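# Move three fridge bottles to cart tray, close fridge

## Task

Remove all three bottles from the refrigerator and set each one standing upright on the cart's upper tray, then close the refrigerator door completely. It counts as failed if a glass bottle drops any real distance, if the door is slammed while opening or closing it, or if the robot topples or finishes leaning. At the end the gripper must have released everything and the robot must have backed away; anything that stays in place only because the robot is holding or pressing it does not count.

## Robot and tools

Robot: a Hello Robot Stretch 4 with one arm. It has an omni-wheel base, a lift that rides up a mast, an arm that telescopes forward, a wrist with yaw, pitch and roll joints, and a two-finger gripper. It stands about 1.6 m tall, and no part of the base rim is more than 0.23 m from the base origin. Cameras: head_camera (top of the mast, looking forward and down; turn the base to aim it), head_left_camera and head_right_camera (fisheyes beside it, looking more steeply down and showing the base and arm), and wrist_camera (looks along the fingers, with the fingertips near the bottom of the image).

Frames: the base frame sits on the floor under the base centre, with x forward, y to the left and z up. hand_pose is reported in this frame: a point between the fingertips of the opened gripper. With all wrist joints at 0 its axes line up with the base frame. The printed position may be a little off. The odometry frame is the base frame as it was when the scene began. base_odometry is computed from wheel rotation, so slipping looks like travel; heading is positive to the left, range -3.142 to 3.142.

execute_actions: argument "actions" is a list holding one action, or empty to just get the state and images. "cameras" optionally lists which images to return (head_camera, head_left_camera, head_right_camera, wrist_camera, or all; omitted, null or ["all"] means all; [] means none). An action contains "base", "joints" or both, plus optional "pace" and "contact_limits"; alternatively it is {"end_of_arm": "enable_torque"} on its own. All motions in an action begin at once and may finish at different moments. Each action lasts at most 15 s.

"base" holds exactly one relative move, counted from where the base last measured itself in the most recent state report: translate_m (metres straight ahead, negative goes back, -2 to 2), strafe_m (metres sideways, left positive, -2 to 2), or rotate_rad (radians in place, counter-clockwise seen from above positive, -3.2 to 3.2).

"joints" is an object of absolute targets keyed by joint name (tolerance for done in brackets): lift_m 0 to 1.2 m (±0.004); arm_m extension 0 to 0.55 m (±0.004); wrist_yaw_rad -1.134 to 4.276 (±0.02), 0 pointing ahead, positive turns left, 3.14 tucked back, above 3.4 the arm may block it; wrist_pitch_rad -1.117 to 4.259 (±0.05), 0 level, 1.57 pointing down; wrist_roll_rad -1.117 to 4.259 (±0.02), 0 keeps both fingers level, positive turns clockwise when viewed from behind the gripper; gripper_m -0.038 to 0.141 m (±0.004), the gap between empty fingertips, negative means the fingers squeeze each other. A joint target outside its range is clipped and the result mentions it; any other bad value or unknown key rejects the call with no motion. A joint or the base left out of an action may keep pushing toward an earlier target without the status showing it.

"pace": "slow", "default", "fast" or "max" (default if omitted). Base top speeds are 0.1, 0.3, 0.4, 0.6 m/s and 1, 2, 3, 4 rad/s respectively; with the lift above 0.2 they are reduced further, down to 0.3 m/s and 1 rad/s at 1.2. "contact_limits" takes only arm_m, a number from 0 (gentlest) to 0.75 (firmest), default 0.5: how much resistance stops the arm motion.

wait: "seconds" 0 to 10; nothing new is commanded, then the usual state and images come back. zoom_image: "camera" plus "region" [x0, y0, x1, y1] in pixels of that camera's latest full image, origin at top-left, at most 504 by 504. finished_scene: "scene" is the integer of the current scene; it ends it for good and reports success.

Result lines: base_status and joint_status give how each motion ended: done (for the base, wheels turned the commanded amount even if slipping), off_target (stopped short, may still push), contact_stop_at_<key> (hit something; that part goes slack, so a lift may sink under load or a base may roll), limit_stop_at_<name> (built-in limit, e.g. tilt or own_body), time_out, torque_fault (a wrist or gripper motor overloaded and went limp; send enable_torque). After such a stop the old target is dropped, and later calls in the same reply are skipped. on_its_own lists things not commanded in this call; "held at" is a held target, not a position. lidar_m: 12 horizontal distances from the base origin, sector 1 straight ahead and continuing counter-clockwise (4 left, 7 behind, 10 right); "-" means nothing seen or closer than 0.25 m; glass, clear plastic and thin legs may be missed. wrist_depth_mm: 7×7 grid of median depths from the top-left, 100 to 2000 mm, "-" for invalid; clear objects are omitted. turned_by_wheels vs turned_by_imu differing by over about 0.1 rad suggests a collision or slip. base_tilt gives forward and right lean in degrees. motor_effort is percent of maximum, with the peak in brackets; a gripper effort change hints at a firm grip, and a loaded level gripper shifts wrist_pitch_rad effort.

Gripping: command gripper_m smaller than the object's width; squeezing harder pulls it toward the wrist, opening pushes it out. Position and done do not prove a grasp. If fingertips jam on a surface, raise the lift.

Cautions: lower glass gently and never let it fall; open and close the door slowly. Avoid pressing hard with the arm or base; a wrist pressed against something can fault. Turning or driving with over 1 kg held and arm_m above 0.2 risks tipping, worse at fast paces; high steady pushes or pulls also risk it. Tilt beyond 6 degrees makes the lift, arm and wheels go slack. Tilting the gripper up (pitch below -0.2) while rolled (roll below -0.4 or above 4) can trigger own_body stops. To unfold at the start, send lift_m 0.4 with wrist_yaw_rad 0 together. Loose objects may occasionally be nudged by outside forces.

Each tool is called by a JSON object that holds its "api" and its "payload", one argument or row to a line.

## Session

{"api": "execute_actions", "payload": {
  "actions": []
}}

Scene clock: 0.00 s.
base_odometry: x=+0.000 y=+0.000 heading=+0.000 (m, m, rad; odometry frame)
turned_by_wheels: +0.000 (rad since the last result)
turned_by_imu: +0.000 (rad since the last result)
base_tilt: forward=-0.3 right=+0.0 (deg)
lidar_m: 0.94 1.43 1.52 1.70 1.04 1.29 2.00 1.68 2.22 2.04 0.85 0.82
base_status: not commanded
joint_positions: lift_m=+0.146 arm_m=+0.003 wrist_yaw_rad=+3.109 wrist_pitch_rad=+0.013 wrist_roll_rad=+0.006 gripper_m=+0.057
joint_status: not commanded
motor_effort: lift_m=+19 arm_m=+0 wrist_yaw_rad=+0 wrist_pitch_rad=-6 wrist_roll_rad=+0 gripper_m=-2 wheel_0=+0 wheel_1=+0 wheel_2=+0 (%)
hand_pose: x=-0.1119 y=+0.0968 z=+0.3206 quat_wxyz=(+0.016, -0.007, +0.003, +1.000) (m; base frame)
wrist_depth_mm: 135 138 - - - - - / 109 137 - - - - 1229 / 109 136 - - - - - / 120 136 - - - - - / 135 1756 - - - - - / 1499 1499 1205 1464 1308 1430 1205 / 960 831 831 878 820 931 931
pictures: head_camera, head_left_camera, head_right_camera, wrist_camera
Images, in order (width x height): head_camera 420x560, head_left_camera 420x672, head_right_camera 420x672, wrist_camera 616x392.

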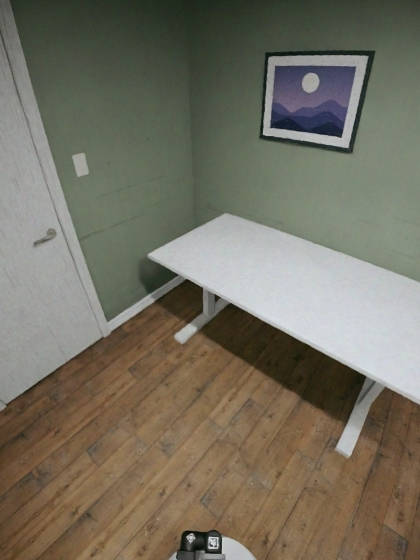

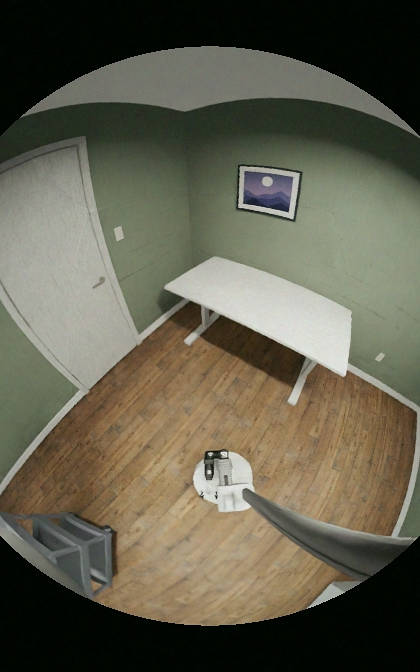

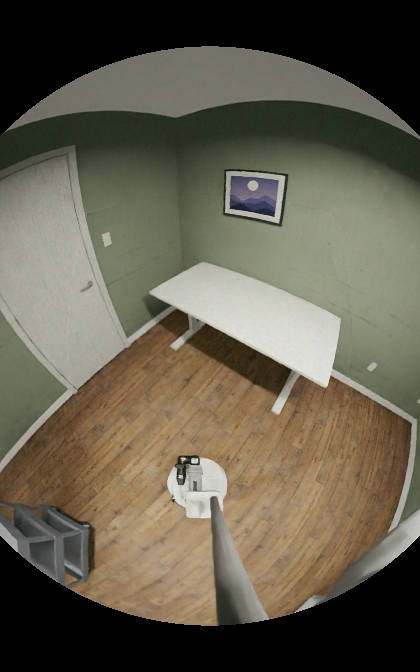

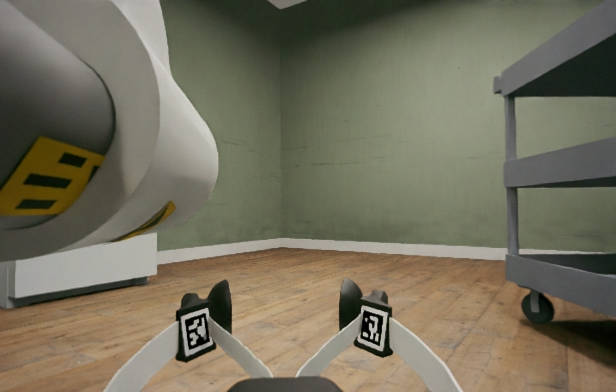

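{"api": "execute_actions", "payload": {
  "actions": [
    {"base":{"rotate_rad":-2.6},"joints":{"lift_m":0.5,"wrist_yaw_rad":0}}
  ]
}}

Scene clock: 2.67 s.
base_odometry: x=+0.000 y=+0.000 heading=-2.600 (m, m, rad; odometry frame)
turned_by_wheels: -2.600 (rad since the last result)
turned_by_imu: -2.620 (rad since the last result)
base_tilt: forward=-0.3 right=-0.1 (deg)
lidar_m: 1.68 2.23 2.03 0.85 0.83 0.93 1.53 1.51 1.72 1.03 1.30 1.97
base_status: done
joint_positions: lift_m=+0.500 arm_m=+0.003 wrist_yaw_rad=+0.000 wrist_pitch_rad=+0.013 wrist_roll_rad=+0.006 gripper_m=+0.057
joint_status: all done
motor_effort: lift_m=+21(21) arm_m=+0(0) wrist_yaw_rad=-1(9) wrist_pitch_rad=-8(6) wrist_roll_rad=+0(0) gripper_m=-3(4) wheel_0=+3(10) wheel_1=+0(8) wheel_2=+0(7) (%)
hand_pose: x=+0.4621 y=-0.0874 z=+0.6741 quat_wxyz=(+1.000, +0.003, +0.007, +0.000) (m; base frame)
wrist_depth_mm: 1661 1863 1921 1537 1661 - - / 1661 1756 1921 1537 1708 - - / 1708 1863 1863 1464 1618 - - / 1661 1808 1863 1537 1661 - - / 1661 1808 1863 1499 1661 - - / 1661 1756 1499 1464 1708 - - / 1708 1576 1464 1430 1576 1756 1708
pictures: head_camera, head_left_camera, head_right_camera, wrist_camera
Images, in order (width x height): head_camera 420x560, head_left_camera 420x672, head_right_camera 420x672, wrist_camera 616x392.

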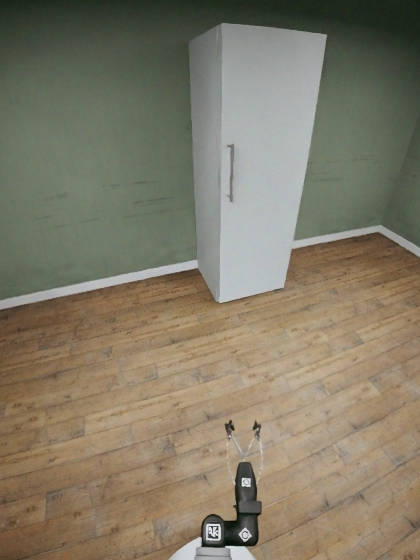

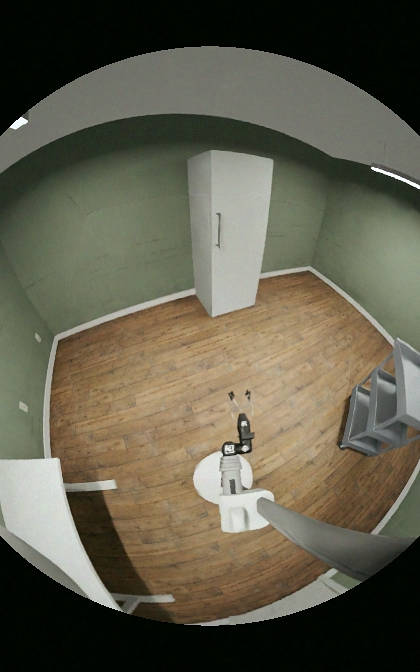

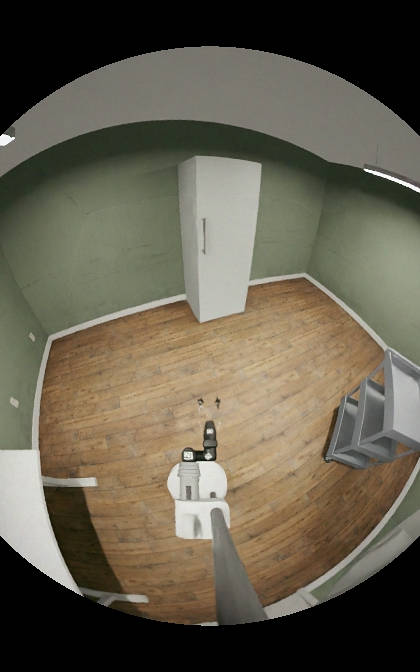

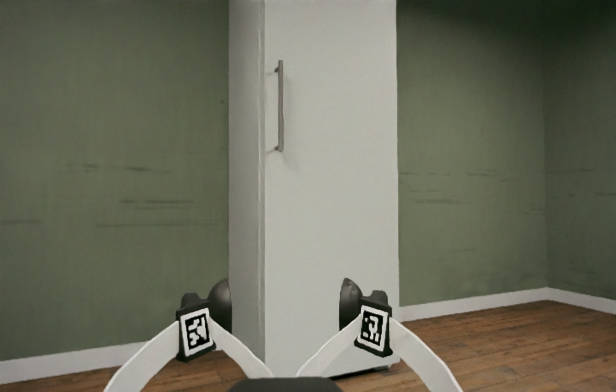

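{"api": "execute_actions", "payload": {
  "actions": [
    {"base":{"rotate_rad":0.4},"joints":{"lift_m":0.85,"gripper_m":0.1}}
  ],
  "cameras": []
}}

{"api": "execute_actions", "payload": {
  "actions": [
    {"base":{"strafe_m":-0.56}}
  ],
  "cameras": []
}}

{"api": "execute_actions", "payload": {
  "actions": [
    {"base":{"translate_m":0.7}}
  ]
}}

Scene clock: 5.27 s.
base_odometry: x=+0.000 y=+0.000 heading=-2.200 (m, m, rad; odometry frame)
turned_by_wheels: +0.400 (rad since the last result)
turned_by_imu: +0.404 (rad since the last result)
base_tilt: forward=-0.3 right=-0.2 (deg)
lidar_m: 2.22 2.23 0.86 0.84 0.89 1.30 1.52 1.63 1.05 1.15 3.05 1.68
base_status: done
joint_positions: lift_m=+0.850 arm_m=+0.003 wrist_yaw_rad=+0.000 wrist_pitch_rad=+0.013 wrist_roll_rad=+0.006 gripper_m=+0.100
joint_status: all done
motor_effort: lift_m=+21(22) arm_m=+0(0) wrist_yaw_rad=+0(1) wrist_pitch_rad=-7(6) wrist_roll_rad=+0(0) gripper_m=-1(2) wheel_0=-4(10) wheel_1=+0(6) wheel_2=-1(7) (%)
hand_pose: x=+0.4621 y=-0.0874 z=+1.0242 quat_wxyz=(+1.000, +0.003, +0.007, +0.000) (m; base frame)
wrist_depth_mm: 1921 1921 - - - 1336 1397 / 1863 1921 1863 - - 1366 1336 / 1921 1921 1921 1921 - 1366 1336 / 1921 1863 1863 1983 1921 1336 1397 / 1863 1921 1921 1921 1921 1366 1366 / 1921 1863 1863 1921 216 1336 1336 / 1921 1921 1863 1983 1863 1366 1308
pictures: none
No camera images: the call's "cameras" was empty. Leave "cameras" out to get every camera's image.

Scene clock: 8.47 s.
base_odometry: x=-0.453 y=+0.330 heading=-2.200 (m, m, rad; odometry frame)
turned_by_wheels: +0.000 (rad since the last result)
turned_by_imu: +0.002 (rad since the last result)
base_tilt: forward=-0.3 right=-0.1 (deg)
lidar_m: 1.53 2.32 2.24 1.40 1.49 1.60 1.56 0.72 0.53 0.74 2.71 1.61
base_status: done
joint_positions: lift_m=+0.850 arm_m=+0.003 wrist_yaw_rad=+0.000 wrist_pitch_rad=+0.013 wrist_roll_rad=+0.006 gripper_m=+0.100
joint_status: not commanded
motor_effort: lift_m=+21(21) arm_m=+0(0) wrist_yaw_rad=-1(0) wrist_pitch_rad=-6(6) wrist_roll_rad=+0(0) gripper_m=+0(1) wheel_0=+4(12) wheel_1=+0(9) wheel_2=+0(1) (%)
hand_pose: x=+0.4621 y=-0.0874 z=+1.0242 quat_wxyz=(+1.000, +0.003, +0.007, +0.000) (m; base frame)
wrist_depth_mm: 1921 1983 1921 1336 1308 - - / 1983 1921 1921 1308 1366 - - / 1921 1921 1921 1336 1336 1921 - / 1921 1921 1921 1308 1336 1921 1921 / 1863 1921 1863 1308 1308 1921 1983 / 1863 1921 1863 1308 216 1921 1863 / 1863 1808 1863 1281 1281 1921 1863
pictures: none
No camera images: the call's "cameras" was empty. Leave "cameras" out to get every camera's image.

Scene clock: 12.27 s.
base_odometry: x=-0.864 y=-0.237 heading=-2.199 (m, m, rad; odometry frame)
turned_by_wheels: +0.000 (rad since the last result)
turned_by_imu: +0.000 (rad since the last result)
base_tilt: forward=-0.2 right=+0.0 (deg)
lidar_m: 0.82 1.60 2.23 1.42 1.46 2.08 2.26 1.11 1.17 2.60 2.07 0.89
base_status: done
joint_positions: lift_m=+0.850 arm_m=+0.003 wrist_yaw_rad=+0.000 wrist_pitch_rad=+0.013 wrist_roll_rad=+0.006 gripper_m=+0.100
joint_status: not commanded
motor_effort: lift_m=+21(21) arm_m=+0(0) wrist_yaw_rad=+0(0) wrist_pitch_rad=-8(6) wrist_roll_rad=+0(0) gripper_m=-1(3) wheel_0=+5(9) wheel_1=+2(7) wheel_2=-2(10) (%)
hand_pose: x=+0.4621 y=-0.0874 z=+1.0242 quat_wxyz=(+1.000, +0.003, +0.007, +0.000) (m; base frame)
wrist_depth_mm: 1229 1229 1229 640 640 654 647 / 1229 1255 1255 634 640 647 647 / 1229 1229 1229 634 640 647 647 / 1229 1229 1255 627 634 640 647 / 1229 1255 1229 627 634 640 640 / 1182 1205 1229 627 217 634 634 / 1205 1229 1229 627 634 627 634
pictures: head_camera, head_left_camera, head_right_camera, wrist_camera
Images, in order (width x height): head_camera 420x560, head_left_camera 420x672, head_right_camera 420x672, wrist_camera 616x392.

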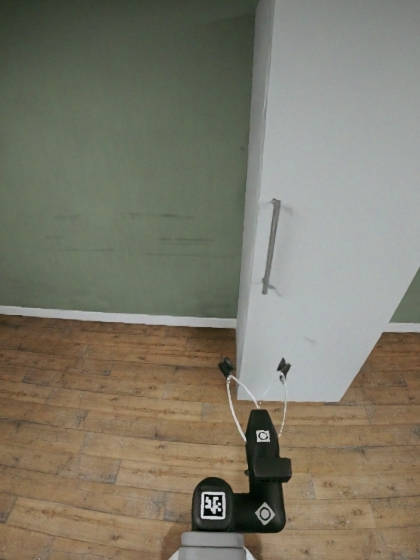

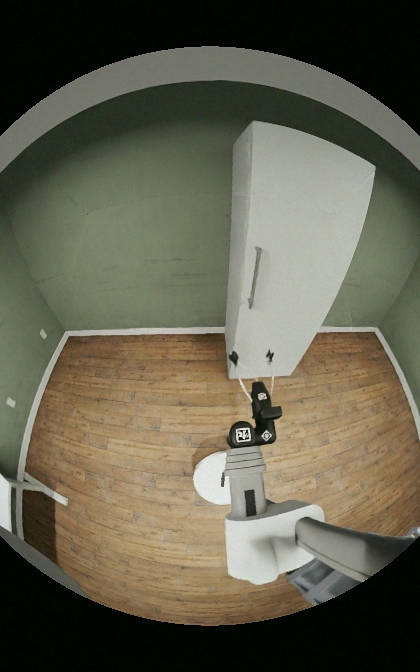

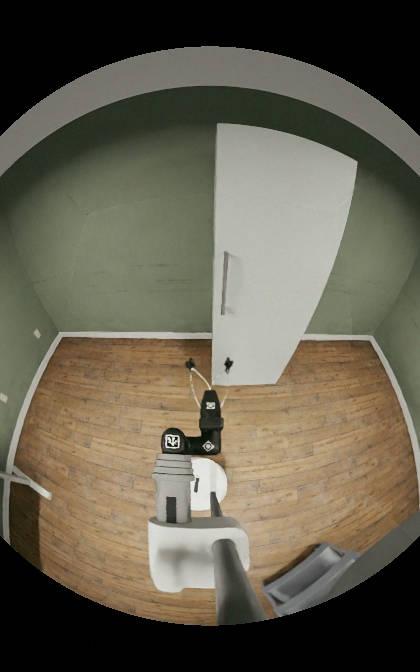

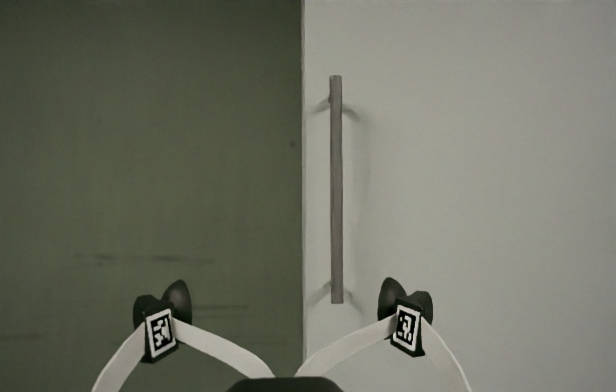

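{"api": "execute_actions", "payload": {
  "actions": [
    {"base":{"strafe_m":-0.05},"joints":{"arm_m":0.3,"lift_m":0.88}}
  ],
  "cameras": ["head_camera","wrist_camera"]
}}

Scene clock: 14.40 s.
base_odometry: x=-0.905 y=-0.207 heading=-2.199 (m, m, rad; odometry frame)
turned_by_wheels: +0.000 (rad since the last result)
turned_by_imu: +0.001 (rad since the last result)
base_tilt: forward=-0.4 right=+0.0 (deg)
lidar_m: 0.82 1.58 2.24 1.50 1.51 2.24 2.26 1.09 1.11 2.55 2.04 0.90
base_status: done
joint_positions: lift_m=+0.880 arm_m=+0.299 wrist_yaw_rad=+0.000 wrist_pitch_rad=+0.013 wrist_roll_rad=+0.006 gripper_m=+0.100
joint_status: all done
motor_effort: lift_m=+21(22) arm_m=+8(8) wrist_yaw_rad=+0(1) wrist_pitch_rad=-7(7) wrist_roll_rad=+0(0) gripper_m=-2(3) wheel_0=+3(12) wheel_1=-1(8) wheel_2=+0(0) (%)
hand_pose: x=+0.7580 y=-0.0874 z=+1.0542 quat_wxyz=(+1.000, +0.003, +0.007, +0.000) (m; base frame)
wrist_depth_mm: 960 960 960 342 345 345 349 / 960 946 960 340 343 345 347 / 931 960 946 342 342 345 347 / 931 946 960 338 340 340 345 / 946 946 931 340 342 342 342 / 931 946 931 338 217 340 343 / 931 931 946 274 336 338 340
pictures: head_camera, wrist_camera
Images, in order (width x height): head_camera 420x560, wrist_camera 616x392.

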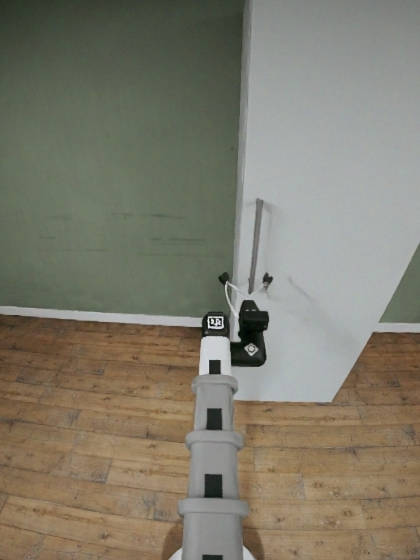

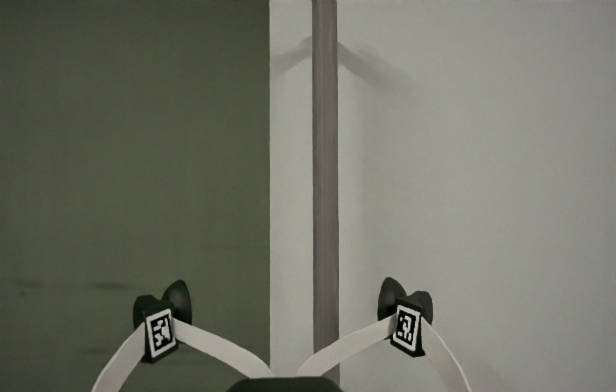

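{"api": "execute_actions", "payload": {
  "actions": [
    {"base":{"strafe_m":-0.027},"joints":{"arm_m":0.365,"gripper_m":0.05}}
  ],
  "cameras": ["wrist_camera"]
}}

{"api": "execute_actions", "payload": {
  "actions": [
    {"joints":{"gripper_m":-0.025}}
  ],
  "cameras": ["wrist_camera"]
}}

{"api": "execute_actions", "payload": {
  "actions": [
    {"joints":{"arm_m":0.22},"pace":"slow"}
  ],
  "cameras": ["head_camera","wrist_camera"]
}}

Scene clock: 15.93 s.
base_odometry: x=-0.926 y=-0.191 heading=-2.199 (m, m, rad; odometry frame)
turned_by_wheels: +0.000 (rad since the last result)
turned_by_imu: +0.001 (rad since the last result)
base_tilt: forward=-0.3 right=+0.0 (deg)
lidar_m: 0.81 1.58 2.20 1.52 1.52 2.24 2.26 1.06 1.10 2.53 2.05 0.90
base_status: done
joint_positions: lift_m=+0.880 arm_m=+0.364 wrist_yaw_rad=+0.000 wrist_pitch_rad=+0.013 wrist_roll_rad=+0.006 gripper_m=+0.050
joint_status: all done
motor_effort: lift_m=+21(21) arm_m=+8(8) wrist_yaw_rad=-1(1) wrist_pitch_rad=-7(6) wrist_roll_rad=+1(0) gripper_m=-5(4) wheel_0=+2(12) wheel_1=+0(10) wheel_2=+0(1) (%)
hand_pose: x=+0.8229 y=-0.0874 z=+1.0542 quat_wxyz=(+1.000, +0.003, +0.007, +0.000) (m; base frame)
wrist_depth_mm: 891 891 891 277 278 279 281 / 866 891 891 276 276 279 279 / 878 891 878 274 276 278 279 / 878 878 891 273 276 277 278 / 854 878 878 272 273 276 276 / 878 878 216 215 273 274 276 / 866 866 268 208 272 274 276
pictures: wrist_camera
Images, in order (width x height): wrist_camera 616x392.

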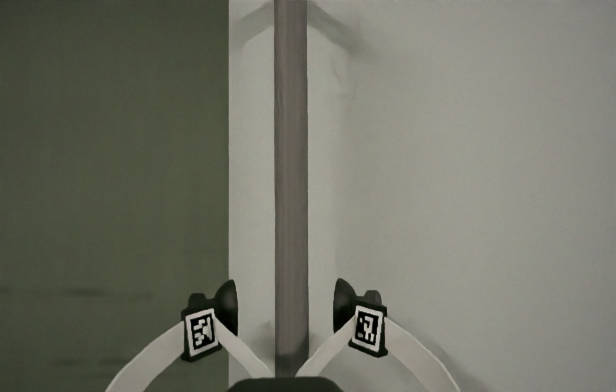

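Scene clock: 17.40 s.
base_odometry: x=-0.926 y=-0.191 heading=-2.199 (m, m, rad; odometry frame)
turned_by_wheels: +0.000 (rad since the last result)
turned_by_imu: +0.000 (rad since the last result)
base_tilt: forward=-0.2 right=+0.0 (deg)
lidar_m: 0.81 1.57 2.23 1.51 1.53 2.26 2.27 1.07 1.10 2.53 2.03 0.90
base_status: not commanded
joint_positions: lift_m=+0.880 arm_m=+0.364 wrist_yaw_rad=+0.001 wrist_pitch_rad=+0.013 wrist_roll_rad=+0.006 gripper_m=-0.024
joint_status: all done
motor_effort: lift_m=+21(21) arm_m=+4(8) wrist_yaw_rad=-4(6) wrist_pitch_rad=-7(5) wrist_roll_rad=+0(0) gripper_m=-23(22) wheel_0=+2(2) wheel_1=+0(0) wheel_2=+0(0) (%)
hand_pose: x=+0.8238 y=-0.0870 z=+1.0542 quat_wxyz=(+1.000, +0.003, +0.007, +0.001) (m; base frame)
wrist_depth_mm: 891 878 891 276 278 278 281 / 878 891 891 274 276 277 278 / 891 866 891 274 276 277 277 / 878 891 891 272 273 276 276 / 878 891 878 271 272 274 274 / 878 878 214 206 273 273 274 / 866 157 180 207 177 272 274
pictures: wrist_camera
Images, in order (width x height): wrist_camera 616x392.

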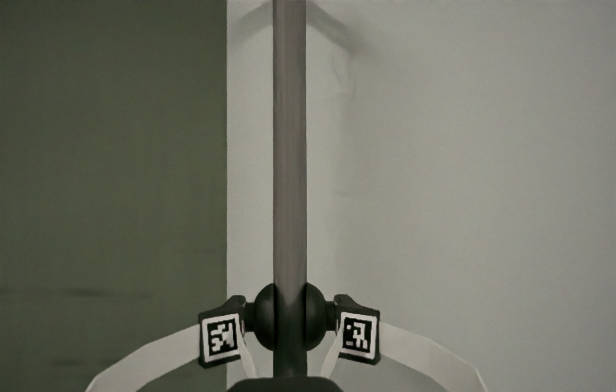

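Scene clock: 20.13 s.
base_odometry: x=-0.926 y=-0.191 heading=-2.199 (m, m, rad; odometry frame)
turned_by_wheels: +0.000 (rad since the last result)
turned_by_imu: +0.001 (rad since the last result)
base_tilt: forward=-0.3 right=-0.1 (deg)
lidar_m: 0.83 1.58 2.24 1.51 1.53 2.26 2.27 1.08 1.12 2.52 2.06 0.88
base_status: not commanded
joint_positions: lift_m=+0.880 arm_m=+0.221 wrist_yaw_rad=+0.000 wrist_pitch_rad=+0.013 wrist_roll_rad=+0.006 gripper_m=-0.025
joint_status: all done
motor_effort: lift_m=+21(21) arm_m=-8(12) wrist_yaw_rad=+0(11) wrist_pitch_rad=-8(8) wrist_roll_rad=+0(0) gripper_m=-15(24) wheel_0=+1(1) wheel_1=+0(0) wheel_2=-1(2) (%)
hand_pose: x=+0.6808 y=-0.0874 z=+1.0542 quat_wxyz=(+1.000, +0.003, +0.007, +0.000) (m; base frame)
wrist_depth_mm: 1025 1025 1042 418 418 424 424 / 1008 1008 1042 418 421 421 427 / 1008 1042 1025 415 415 418 421 / 991 1025 1025 413 415 421 421 / 1025 1008 1025 415 415 418 421 / 1008 991 1008 200 413 415 415 / 1008 1008 176 347 168 415 415
pictures: head_camera, wrist_camera
Images, in order (width x height): head_camera 420x560, wrist_camera 616x392.

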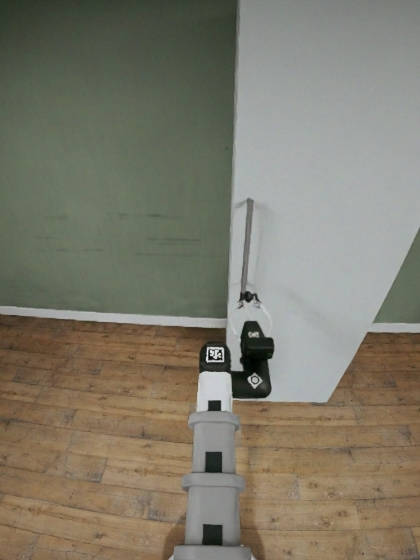

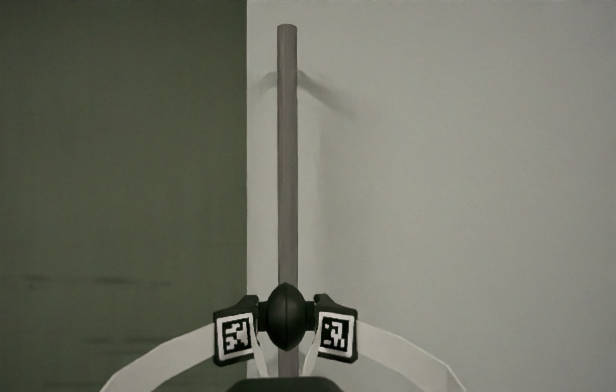

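Slipped. Go deeper so the pads close behind the bar.

{"api": "execute_actions", "payload": {
  "actions": [
    {"joints":{"gripper_m":0.05,"arm_m":0.27}}
  ],
  "cameras": []
}}

{"api": "execute_actions", "payload": {
  "actions": [
    {"joints":{"arm_m":0.4},"contact_limits":{"arm_m":0.2}}
  ],
  "cameras": []
}}

{"api": "execute_actions", "payload": {
  "actions": [
    {"joints":{"gripper_m":-0.038}}
  ],
  "cameras": ["wrist_camera"]
}}

{"api": "execute_actions", "payload": {
  "actions": [
    {"joints":{"arm_m":0.26},"pace":"slow"}
  ],
  "cameras": ["head_camera","wrist_camera"]
}}

Scene clock: 21.80 s.
base_odometry: x=-0.926 y=-0.191 heading=-2.199 (m, m, rad; odometry frame)
turned_by_wheels: +0.000 (rad since the last result)
turned_by_imu: +0.001 (rad since the last result)
base_tilt: forward=-0.3 right=-0.1 (deg)
lidar_m: 0.81 1.58 2.25 1.52 1.51 2.27 2.26 1.08 1.12 2.53 2.04 0.89
base_status: not commanded
joint_positions: lift_m=+0.880 arm_m=+0.269 wrist_yaw_rad=+0.000 wrist_pitch_rad=+0.013 wrist_roll_rad=+0.006 gripper_m=+0.050
joint_status: all done
motor_effort: lift_m=+21(21) arm_m=+8(7) wrist_yaw_rad=+0(1) wrist_pitch_rad=-8(7) wrist_roll_rad=+0(0) gripper_m=-2(15) wheel_0=+1(1) wheel_1=+0(0) wheel_2=-1(0) (%)
hand_pose: x=+0.7279 y=-0.0874 z=+1.0542 quat_wxyz=(+1.000, +0.003, +0.007, +0.000) (m; base frame)
wrist_depth_mm: 960 976 991 370 375 375 377 / 976 991 991 370 373 375 375 / 960 960 976 366 370 370 373 / 991 960 976 368 370 373 373 / 960 960 976 366 368 370 370 / 960 960 215 364 366 368 370 / 946 960 366 303 364 368 368
pictures: none
No camera images: the call's "cameras" was empty. Leave "cameras" out to get every camera's image.

Scene clock: 23.23 s.
base_odometry: x=-0.926 y=-0.191 heading=-2.199 (m, m, rad; odometry frame)
turned_by_wheels: +0.000 (rad since the last result)
turned_by_imu: +0.000 (rad since the last result)
base_tilt: forward=-0.3 right=-0.1 (deg)
lidar_m: 0.83 1.59 2.22 1.50 1.53 2.28 2.26 1.07 1.12 2.54 2.06 0.89
base_status: not commanded
joint_positions: lift_m=+0.880 arm_m=+0.398 wrist_yaw_rad=-0.005 wrist_pitch_rad=+0.013 wrist_roll_rad=+0.006 gripper_m=+0.050
joint_status: all done
motor_effort: lift_m=+21(21) arm_m=+12(12) wrist_yaw_rad=+13(14) wrist_pitch_rad=-7(7) wrist_roll_rad=+0(1) gripper_m=-2(4) wheel_0=+2(1) wheel_1=+0(0) wheel_2=-2(2) (%)
contact_limits: arm_m 0.2
hand_pose: x=+0.8568 y=-0.0887 z=+1.0542 quat_wxyz=(+1.000, +0.003, +0.007, -0.002) (m; base frame)
wrist_depth_mm: 854 866 243 187 246 247 249 / 866 854 242 185 245 246 248 / 842 854 241 185 244 244 248 / 854 842 239 183 243 242 246 / 831 854 239 183 242 243 245 / 831 842 220 183 240 242 243 / 831 831 236 175 238 241 242
pictures: none
No camera images: the call's "cameras" was empty. Leave "cameras" out to get every camera's image.

Scene clock: 24.80 s.
base_odometry: x=-0.926 y=-0.191 heading=-2.199 (m, m, rad; odometry frame)
turned_by_wheels: +0.000 (rad since the last result)
turned_by_imu: +0.001 (rad since the last result)
base_tilt: forward=-0.3 right=-0.1 (deg)
lidar_m: 0.82 1.58 2.24 1.52 1.53 2.27 2.28 1.07 1.11 2.52 2.03 0.89
base_status: not commanded
joint_positions: lift_m=+0.880 arm_m=+0.399 wrist_yaw_rad=+0.002 wrist_pitch_rad=+0.013 wrist_roll_rad=+0.006 gripper_m=-0.037
joint_status: all done
motor_effort: lift_m=+21(21) arm_m=+6(12) wrist_yaw_rad=-5(19) wrist_pitch_rad=-6(8) wrist_roll_rad=+0(1) gripper_m=-19(21) wheel_0=+1(1) wheel_1=+0(0) wheel_2=-2(3) (%)
hand_pose: x=+0.8585 y=-0.0870 z=+1.0542 quat_wxyz=(+1.000, +0.003, +0.007, +0.001) (m; base frame)
wrist_depth_mm: 854 854 842 240 242 243 244 / 854 866 854 240 241 243 243 / 842 854 854 237 239 241 243 / 854 842 854 238 239 240 242 / 842 842 842 237 237 239 240 / 842 842 236 181 237 239 239 / 842 153 175 175 172 237 238
pictures: wrist_camera
Images, in order (width x height): wrist_camera 616x392.

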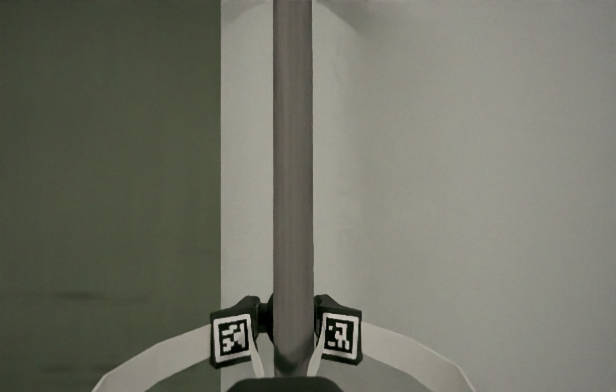

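Scene clock: 26.30 s.
base_odometry: x=-0.926 y=-0.192 heading=-2.198 (m, m, rad; odometry frame)
turned_by_wheels: +0.001 (rad since the last result)
turned_by_imu: -0.024 (rad since the last result)
base_tilt: forward=-0.3 right=+0.1 (deg)
lidar_m: 0.82 1.57 2.17 1.58 1.51 2.16 2.28 1.07 1.11 2.52 2.08 0.90
base_status: not commanded
joint_positions: lift_m=+0.880 arm_m=+0.394 wrist_yaw_rad=+0.013 wrist_pitch_rad=+0.016 wrist_roll_rad=+0.006 gripper_m=-0.037
joint_status: arm_m contact_stop (moved -0.005 of -0.139)
on_its_own: arm_m is slack since a contact_stop (your +0.260 is given up); wrist_yaw_rad is at rest, and its effort (-38) is outside its rest range (-13 to +13)
motor_effort: lift_m=+19(21) arm_m=+0(22) wrist_yaw_rad=-38(74) wrist_pitch_rad=-13(24) wrist_roll_rad=+1(1) gripper_m=-23(29) wheel_0=+5(8) wheel_1=+1(4) wheel_2=+11(25) (%)
hand_pose: x=+0.8542 y=-0.0836 z=+1.0537 quat_wxyz=(+1.000, +0.003, +0.008, +0.007) (m; base frame)
wrist_depth_mm: 866 854 239 240 243 244 245 / 854 842 241 240 242 244 245 / 842 842 238 239 240 242 245 / 831 854 237 239 241 242 243 / 831 842 237 239 238 239 242 / 831 842 235 179 238 239 242 / 842 151 178 175 165 239 240
pictures: head_camera, wrist_camera
Images, in order (width x height): head_camera 420x560, wrist_camera 616x392.

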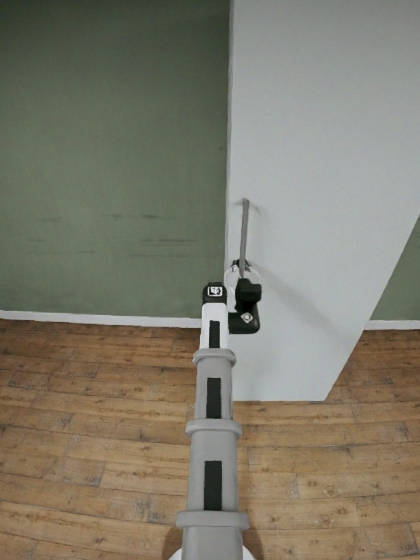

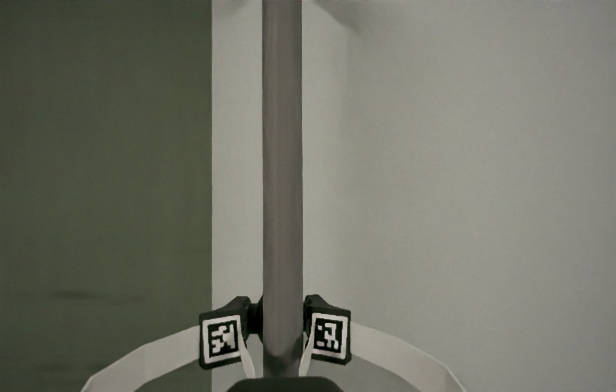

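{"api": "execute_actions", "payload": {
  "actions": [
    {"base":{"strafe_m":-0.085},"joints":{"wrist_yaw_rad":0.32},"pace":"slow"}
  ],
  "cameras": ["wrist_camera"]
}}

{"api": "execute_actions", "payload": {
  "actions": [
    {"joints":{"arm_m":0.3},"pace":"slow","contact_limits":{"arm_m":0.75}}
  ],
  "cameras": ["head_camera","wrist_camera"]
}}

Scene clock: 28.50 s.
base_odometry: x=-0.995 y=-0.142 heading=-2.194 (m, m, rad; odometry frame)
turned_by_wheels: +0.004 (rad since the last result)
turned_by_imu: -0.017 (rad since the last result)
base_tilt: forward=-0.3 right=+0.0 (deg)
lidar_m: 0.80 1.55 2.11 1.71 1.60 2.18 2.28 1.02 1.07 2.44 2.13 0.89
base_status: done
joint_positions: lift_m=+0.880 arm_m=+0.394 wrist_yaw_rad=+0.341 wrist_pitch_rad=+0.013 wrist_roll_rad=+0.006 gripper_m=-0.038
joint_status: wrist_yaw_rad off_target (ended at +0.341, target +0.320)
on_its_own: arm_m is held at +0.394, not at your +0.260, since a contact_stop; wrist_yaw_rad is at rest, and its effort (-60) is outside its rest range (-13 to +13)
motor_effort: lift_m=+19(19) arm_m=+1(1) wrist_yaw_rad=-60(77) wrist_pitch_rad=-7(12) wrist_roll_rad=+1(1) gripper_m=-19(22) wheel_0=+29(29) wheel_1=+9(15) wheel_2=+9(18) (%)
hand_pose: x=+0.8655 y=+0.0140 z=+1.0543 quat_wxyz=(+0.985, +0.002, +0.007, +0.170) (m; base frame)
wrist_depth_mm: 1118 991 173 224 210 198 189 / 1078 1008 172 223 210 197 188 / 1078 1008 172 224 209 196 187 / 1078 1008 172 222 208 196 187 / 1078 1008 171 222 208 195 187 / 1078 991 171 206 207 195 186 / 1078 159 167 181 161 194 186
pictures: wrist_camera
Images, in order (width x height): wrist_camera 616x392.

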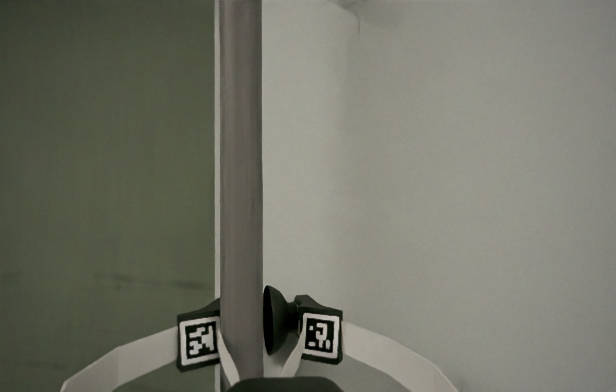

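Scene clock: 31.03 s.
base_odometry: x=-0.995 y=-0.142 heading=-2.198 (m, m, rad; odometry frame)
turned_by_wheels: -0.003 (rad since the last result)
turned_by_imu: -0.022 (rad since the last result)
base_tilt: forward=-0.3 right=+0.1 (deg)
lidar_m: 0.72 1.46 1.96 2.18 1.59 2.11 2.35 1.13 1.14 2.49 2.07 0.82
base_status: not commanded
joint_positions: lift_m=+0.880 arm_m=+0.301 wrist_yaw_rad=+0.321 wrist_pitch_rad=+0.015 wrist_roll_rad=+0.007 gripper_m=-0.037
joint_status: all done
motor_effort: lift_m=+17(19) arm_m=-8(22) wrist_yaw_rad=-3(64) wrist_pitch_rad=-11(30) wrist_roll_rad=-1(2) gripper_m=-18(30) wheel_0=+2(29) wheel_1=+0(14) wheel_2=+1(22) (%)
contact_limits: arm_m 0.75
hand_pose: x=+0.7737 y=+0.0080 z=+1.0541 quat_wxyz=(+0.987, +0.002, +0.008, +0.160) (m; base frame)
wrist_depth_mm: 1060 991 931 233 227 215 207 / 1042 960 917 232 226 214 207 / 1042 960 917 231 225 213 206 / 1042 976 917 231 224 213 206 / 1042 960 917 229 224 213 206 / 1008 960 904 181 222 213 204 / 1008 152 174 175 173 210 204
pictures: head_camera, wrist_camera
Images, in order (width x height): head_camera 420x560, wrist_camera 616x392.

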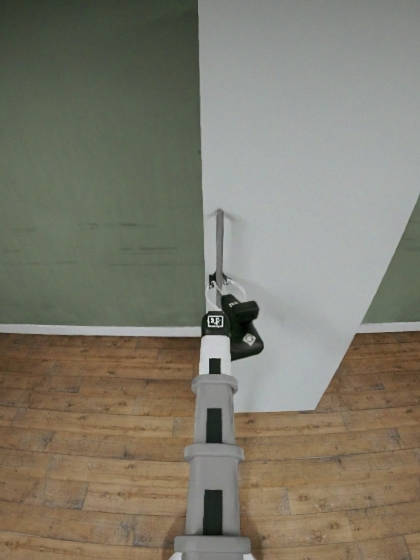

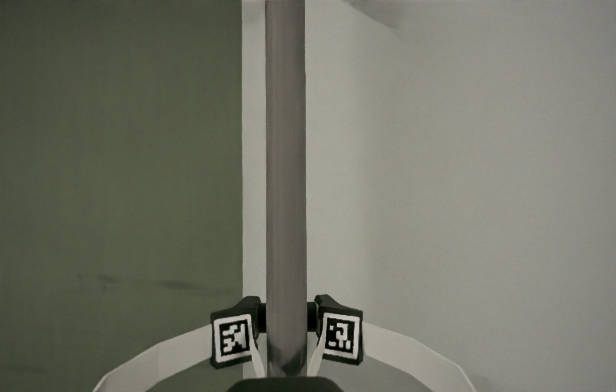

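{"api": "execute_actions", "payload": {
  "actions": [
    {"base":{"strafe_m":-0.03},"joints":{"arm_m":0.17},"pace":"slow"}
  ],
  "cameras": ["head_camera"]
}}

{"api": "execute_actions", "payload": {
  "actions": [
    {"base":{"strafe_m":-0.06},"joints":{"arm_m":0.04},"pace":"slow"}
  ]
}}

Scene clock: 32.67 s.
base_odometry: x=-1.019 y=-0.125 heading=-2.194 (m, m, rad; odometry frame)
turned_by_wheels: +0.003 (rad since the last result)
turned_by_imu: +0.008 (rad since the last result)
base_tilt: forward=-0.2 right=+0.0 (deg)
lidar_m: 0.72 1.46 1.97 2.17 1.62 2.20 2.36 1.11 1.15 2.46 2.04 0.83
base_status: done
joint_positions: lift_m=+0.880 arm_m=+0.296 wrist_yaw_rad=+0.338 wrist_pitch_rad=+0.014 wrist_roll_rad=+0.006 gripper_m=-0.037
joint_status: arm_m contact_stop (moved -0.005 of -0.131)
on_its_own: arm_m is slack since a contact_stop (your +0.170 is given up); wrist_yaw_rad is at rest, and its effort (-52) is outside its rest range (-13 to +13)
motor_effort: lift_m=+18(18) arm_m=+0(22) wrist_yaw_rad=-52(53) wrist_pitch_rad=-9(13) wrist_roll_rad=-1(1) gripper_m=-24(29) wheel_0=+18(19) wheel_1=+2(11) wheel_2=+18(21) (%)
hand_pose: x=+0.7682 y=+0.0133 z=+1.0542 quat_wxyz=(+0.986, +0.002, +0.008, +0.168) (m; base frame)
wrist_depth_mm: 1060 1025 946 233 224 212 203 / 1098 991 931 232 223 211 202 / 1098 1008 931 231 223 209 200 / 1060 991 931 231 221 209 200 / 1060 976 946 229 221 209 200 / 1060 991 245 184 220 208 200 / 1060 151 174 176 167 206 199
pictures: head_camera
Images, in order (width x height): head_camera 420x560.

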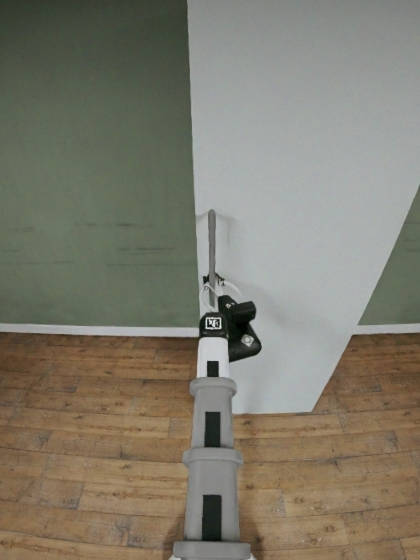

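not run: a stop came earlier in this reply.

{"api": "execute_actions", "payload": {
  "actions": [
    {"base":{"strafe_m":0.03},"joints":{"arm_m":0.296},"pace":"slow"}
  ],
  "cameras": []
}}

{"api": "execute_actions", "payload": {
  "actions": [
    {"base":{"translate_m":-0.08},"pace":"slow"}
  ],
  "cameras": ["head_camera","wrist_camera"]
}}

Scene clock: 46.63 s.
base_odometry: x=-0.995 y=-0.142 heading=-2.195 (m, m, rad; odometry frame)
turned_by_wheels: +0.000 (rad since the last result)
turned_by_imu: +0.001 (rad since the last result)
base_tilt: forward=-0.3 right=-0.1 (deg)
lidar_m: 0.72 1.46 1.97 2.18 1.58 2.10 2.36 1.12 1.19 2.49 2.05 0.81
base_status: done
joint_positions: lift_m=+0.880 arm_m=+0.296 wrist_yaw_rad=+0.319 wrist_pitch_rad=+0.014 wrist_roll_rad=+0.006 gripper_m=-0.037
joint_status: all done
motor_effort: lift_m=+18(18) arm_m=-1(1) wrist_yaw_rad=+3(53) wrist_pitch_rad=-10(8) wrist_roll_rad=-1(1) gripper_m=-18(23) wheel_0=-7(16) wheel_1=+3(8) wheel_2=+1(15) (%)
hand_pose: x=+0.7684 y=+0.0073 z=+1.0543 quat_wxyz=(+0.987, +0.002, +0.007, +0.159) (m; base frame)
wrist_depth_mm: 1042 991 931 232 226 214 206 / 1025 976 917 232 225 215 206 / 1042 960 931 231 224 213 206 / 1042 976 917 230 224 213 205 / 1042 976 917 230 223 212 205 / 1042 960 891 181 220 211 204 / 1008 153 174 172 172 209 203
pictures: none
No camera images: the call's "cameras" was empty. Leave "cameras" out to get every camera's image.

Scene clock: 48.93 s.
base_odometry: x=-0.949 y=-0.078 heading=-2.193 (m, m, rad; odometry frame)
turned_by_wheels: +0.001 (rad since the last result)
turned_by_imu: -0.100 (rad since the last result)
base_tilt: forward=-0.3 right=-0.1 (deg)
lidar_m: 0.74 1.42 1.81 2.21 1.53 1.84 2.35 1.16 1.17 2.57 2.30 0.86
base_status: done
joint_positions: lift_m=+0.880 arm_m=+0.297 wrist_yaw_rad=+0.332 wrist_pitch_rad=+0.015 wrist_roll_rad=+0.005 gripper_m=-0.037
joint_status: not commanded
on_its_own: wrist_yaw_rad is at rest, and its effort (-35) is outside its rest range (-13 to +13)
motor_effort: lift_m=+18(18) arm_m=-6(7) wrist_yaw_rad=-35(48) wrist_pitch_rad=-11(14) wrist_roll_rad=+3(3) gripper_m=-26(30) wheel_0=+1(13) wheel_1=-3(17) wheel_2=+21(29) (%)
hand_pose: x=+0.7692 y=+0.0114 z=+1.0540 quat_wxyz=(+0.986, +0.001, +0.008, +0.165) (m; base frame)
wrist_depth_mm: 976 946 904 239 234 226 220 / 960 931 917 238 233 225 219 / 960 931 891 236 233 224 219 / 960 931 904 236 231 224 218 / 976 931 891 236 230 223 217 / 960 931 891 180 229 222 216 / 960 151 174 177 172 220 216
pictures: head_camera, wrist_camera
Images, in order (width x height): head_camera 420x560, wrist_camera 616x392.

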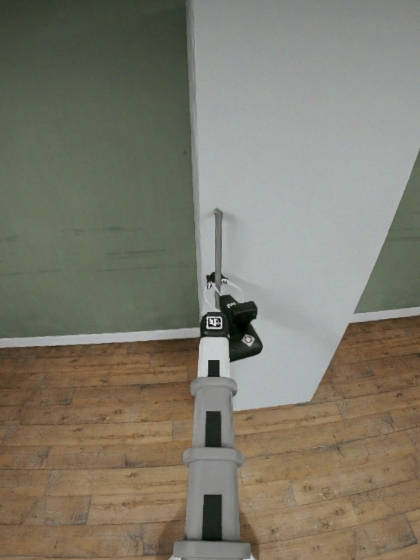

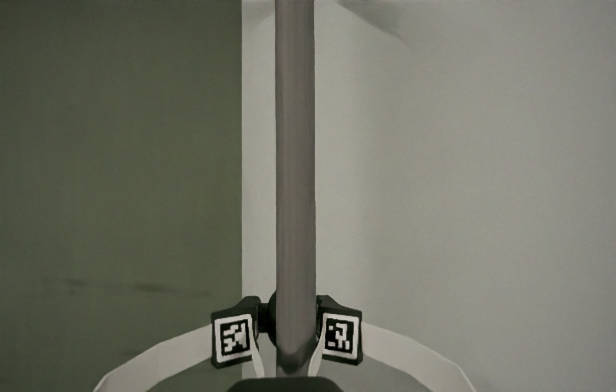

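{"api": "execute_actions", "payload": {
  "actions": [
    {"joints":{"arm_m":0.24},"pace":"max","contact_limits":{"arm_m":0.75}}
  ],
  "cameras": ["head_camera"]
}}

Scene clock: 50.33 s.
base_odometry: x=-0.949 y=-0.077 heading=-2.195 (m, m, rad; odometry frame)
turned_by_wheels: -0.002 (rad since the last result)
turned_by_imu: -0.010 (rad since the last result)
base_tilt: forward=-0.3 right=-0.1 (deg)
lidar_m: 0.65 1.42 1.79 2.21 1.51 1.84 2.36 1.16 1.17 2.56 2.31 0.80
base_status: not commanded
joint_positions: lift_m=+0.880 arm_m=+0.240 wrist_yaw_rad=+0.317 wrist_pitch_rad=+0.013 wrist_roll_rad=+0.006 gripper_m=-0.037
joint_status: all done
motor_effort: lift_m=+19(18) arm_m=-3(26) wrist_yaw_rad=+9(44) wrist_pitch_rad=-5(16) wrist_roll_rad=+2(2) gripper_m=-18(33) wheel_0=-1(2) wheel_1=-1(5) wheel_2=-4(22) (%)
contact_limits: arm_m 0.75
hand_pose: x=+0.7127 y=+0.0067 z=+1.0544 quat_wxyz=(+0.987, +0.002, +0.007, +0.158) (m; base frame)
wrist_depth_mm: 1025 976 960 175 232 233 232 / 1025 991 946 175 231 232 231 / 991 976 946 175 231 230 231 / 1008 976 946 231 230 230 229 / 991 976 946 229 229 229 229 / 1008 976 229 181 229 229 229 / 991 152 173 168 172 228 229
pictures: head_camera
Images, in order (width x height): head_camera 420x560.

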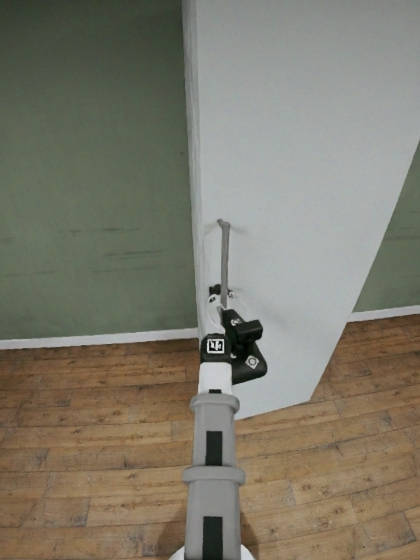

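{"api": "execute_actions", "payload": {
  "actions": [
    {"base":{"strafe_m":-0.04},"joints":{"arm_m":0.13},"pace":"slow"}
  ],
  "cameras": []
}}

{"api": "execute_actions", "payload": {
  "actions": [
    {"base":{"strafe_m":-0.075},"joints":{"arm_m":0.02},"pace":"slow"}
  ]
}}

Scene clock: 52.87 s.
base_odometry: x=-0.981 y=-0.054 heading=-2.196 (m, m, rad; odometry frame)
turned_by_wheels: -0.001 (rad since the last result)
turned_by_imu: +0.000 (rad since the last result)
base_tilt: forward=-0.3 right=-0.2 (deg)
lidar_m: 0.57 1.44 1.81 2.24 1.54 1.87 2.35 1.13 1.14 2.52 2.32 0.73
base_status: done
joint_positions: lift_m=+0.880 arm_m=+0.132 wrist_yaw_rad=+0.306 wrist_pitch_rad=+0.014 wrist_roll_rad=+0.006 gripper_m=-0.038
joint_status: all done
on_its_own: wrist_yaw_rad is at rest, and its effort (+39) is outside its rest range (-13 to +13)
motor_effort: lift_m=+18(18) arm_m=-11(11) wrist_yaw_rad=+39(40) wrist_pitch_rad=-7(8) wrist_roll_rad=+2(2) gripper_m=-17(20) wheel_0=-7(10) wheel_1=-2(7) wheel_2=-2(3) (%)
hand_pose: x=+0.6042 y=+0.0036 z=+1.0543 quat_wxyz=(+0.988, +0.002, +0.007, +0.152) (m; base frame)
wrist_depth_mm: 1098 1098 1060 174 245 259 273 / 1118 1078 1042 173 244 259 272 / 1098 1078 1042 173 244 258 271 / 1098 1060 1042 172 243 257 271 / 1098 1078 1042 172 241 255 268 / 1078 1078 1042 172 241 254 267 / 1078 1078 173 165 178 253 267
pictures: none
No camera images: the call's "cameras" was empty. Leave "cameras" out to get every camera's image.

Scene clock: 55.37 s.
base_odometry: x=-1.042 y=-0.010 heading=-2.198 (m, m, rad; odometry frame)
turned_by_wheels: -0.002 (rad since the last result)
turned_by_imu: -0.055 (rad since the last result)
base_tilt: forward=-0.3 right=+0.0 (deg)
lidar_m: 0.45 1.43 1.72 2.30 1.61 1.85 2.34 1.11 1.11 2.46 2.48 0.69
base_status: done
joint_positions: lift_m=+0.880 arm_m=+0.022 wrist_yaw_rad=+0.304 wrist_pitch_rad=+0.014 wrist_roll_rad=+0.005 gripper_m=-0.037
joint_status: all done
on_its_own: wrist_yaw_rad is at rest, and its effort (+45) is outside its rest range (-13 to +13)
motor_effort: lift_m=+18(18) arm_m=-14(16) wrist_yaw_rad=+45(65) wrist_pitch_rad=-9(8) wrist_roll_rad=+2(2) gripper_m=-19(22) wheel_0=-17(17) wheel_1=-7(11) wheel_2=-1(0) (%)
hand_pose: x=+0.4947 y=+0.0030 z=+1.0542 quat_wxyz=(+0.988, +0.002, +0.007, +0.152) (m; base frame)
wrist_depth_mm: 1182 1160 220 228 276 324 387 / 1160 1160 219 227 274 324 384 / 1160 1160 219 225 273 320 382 / 1138 1160 218 225 272 319 377 / 1160 1138 216 224 272 319 375 / 1160 1160 213 184 265 317 373 / 1160 1138 172 171 179 300 370
pictures: head_camera, head_left_camera, head_right_camera, wrist_camera
Images, in order (width x height): head_camera 420x560, head_left_camera 420x672, head_right_camera 420x672, wrist_camera 616x392.

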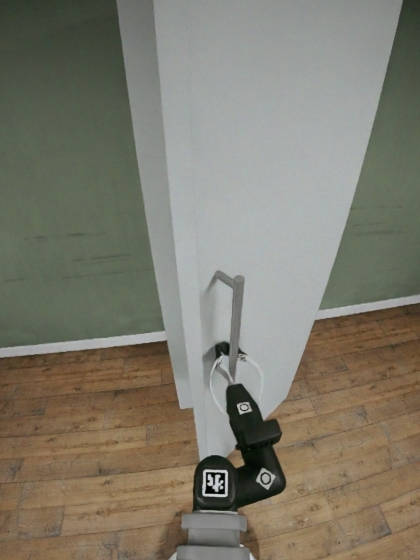

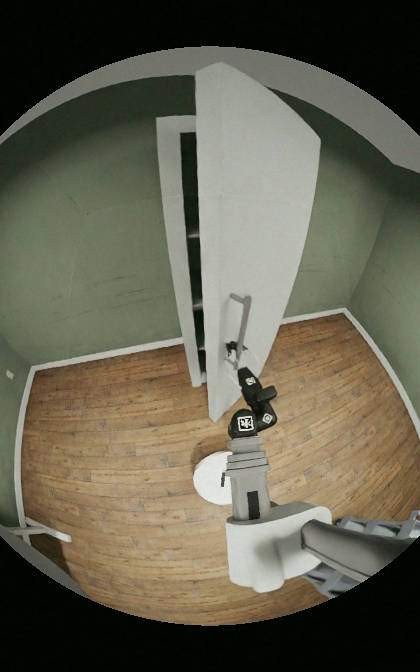

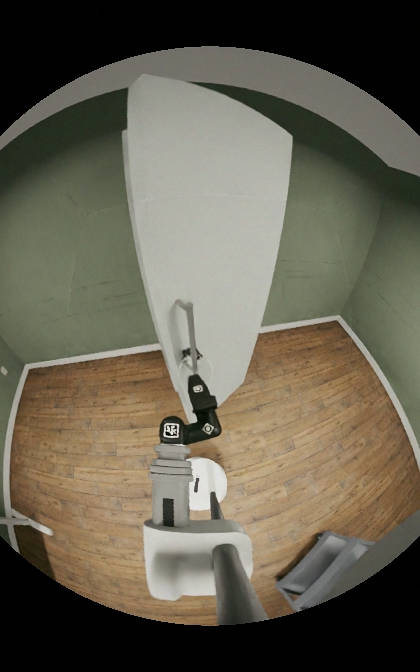

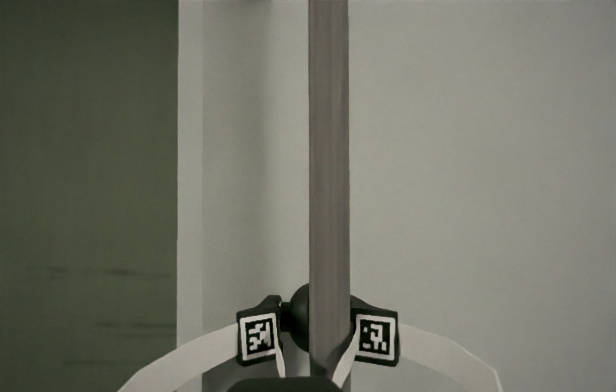

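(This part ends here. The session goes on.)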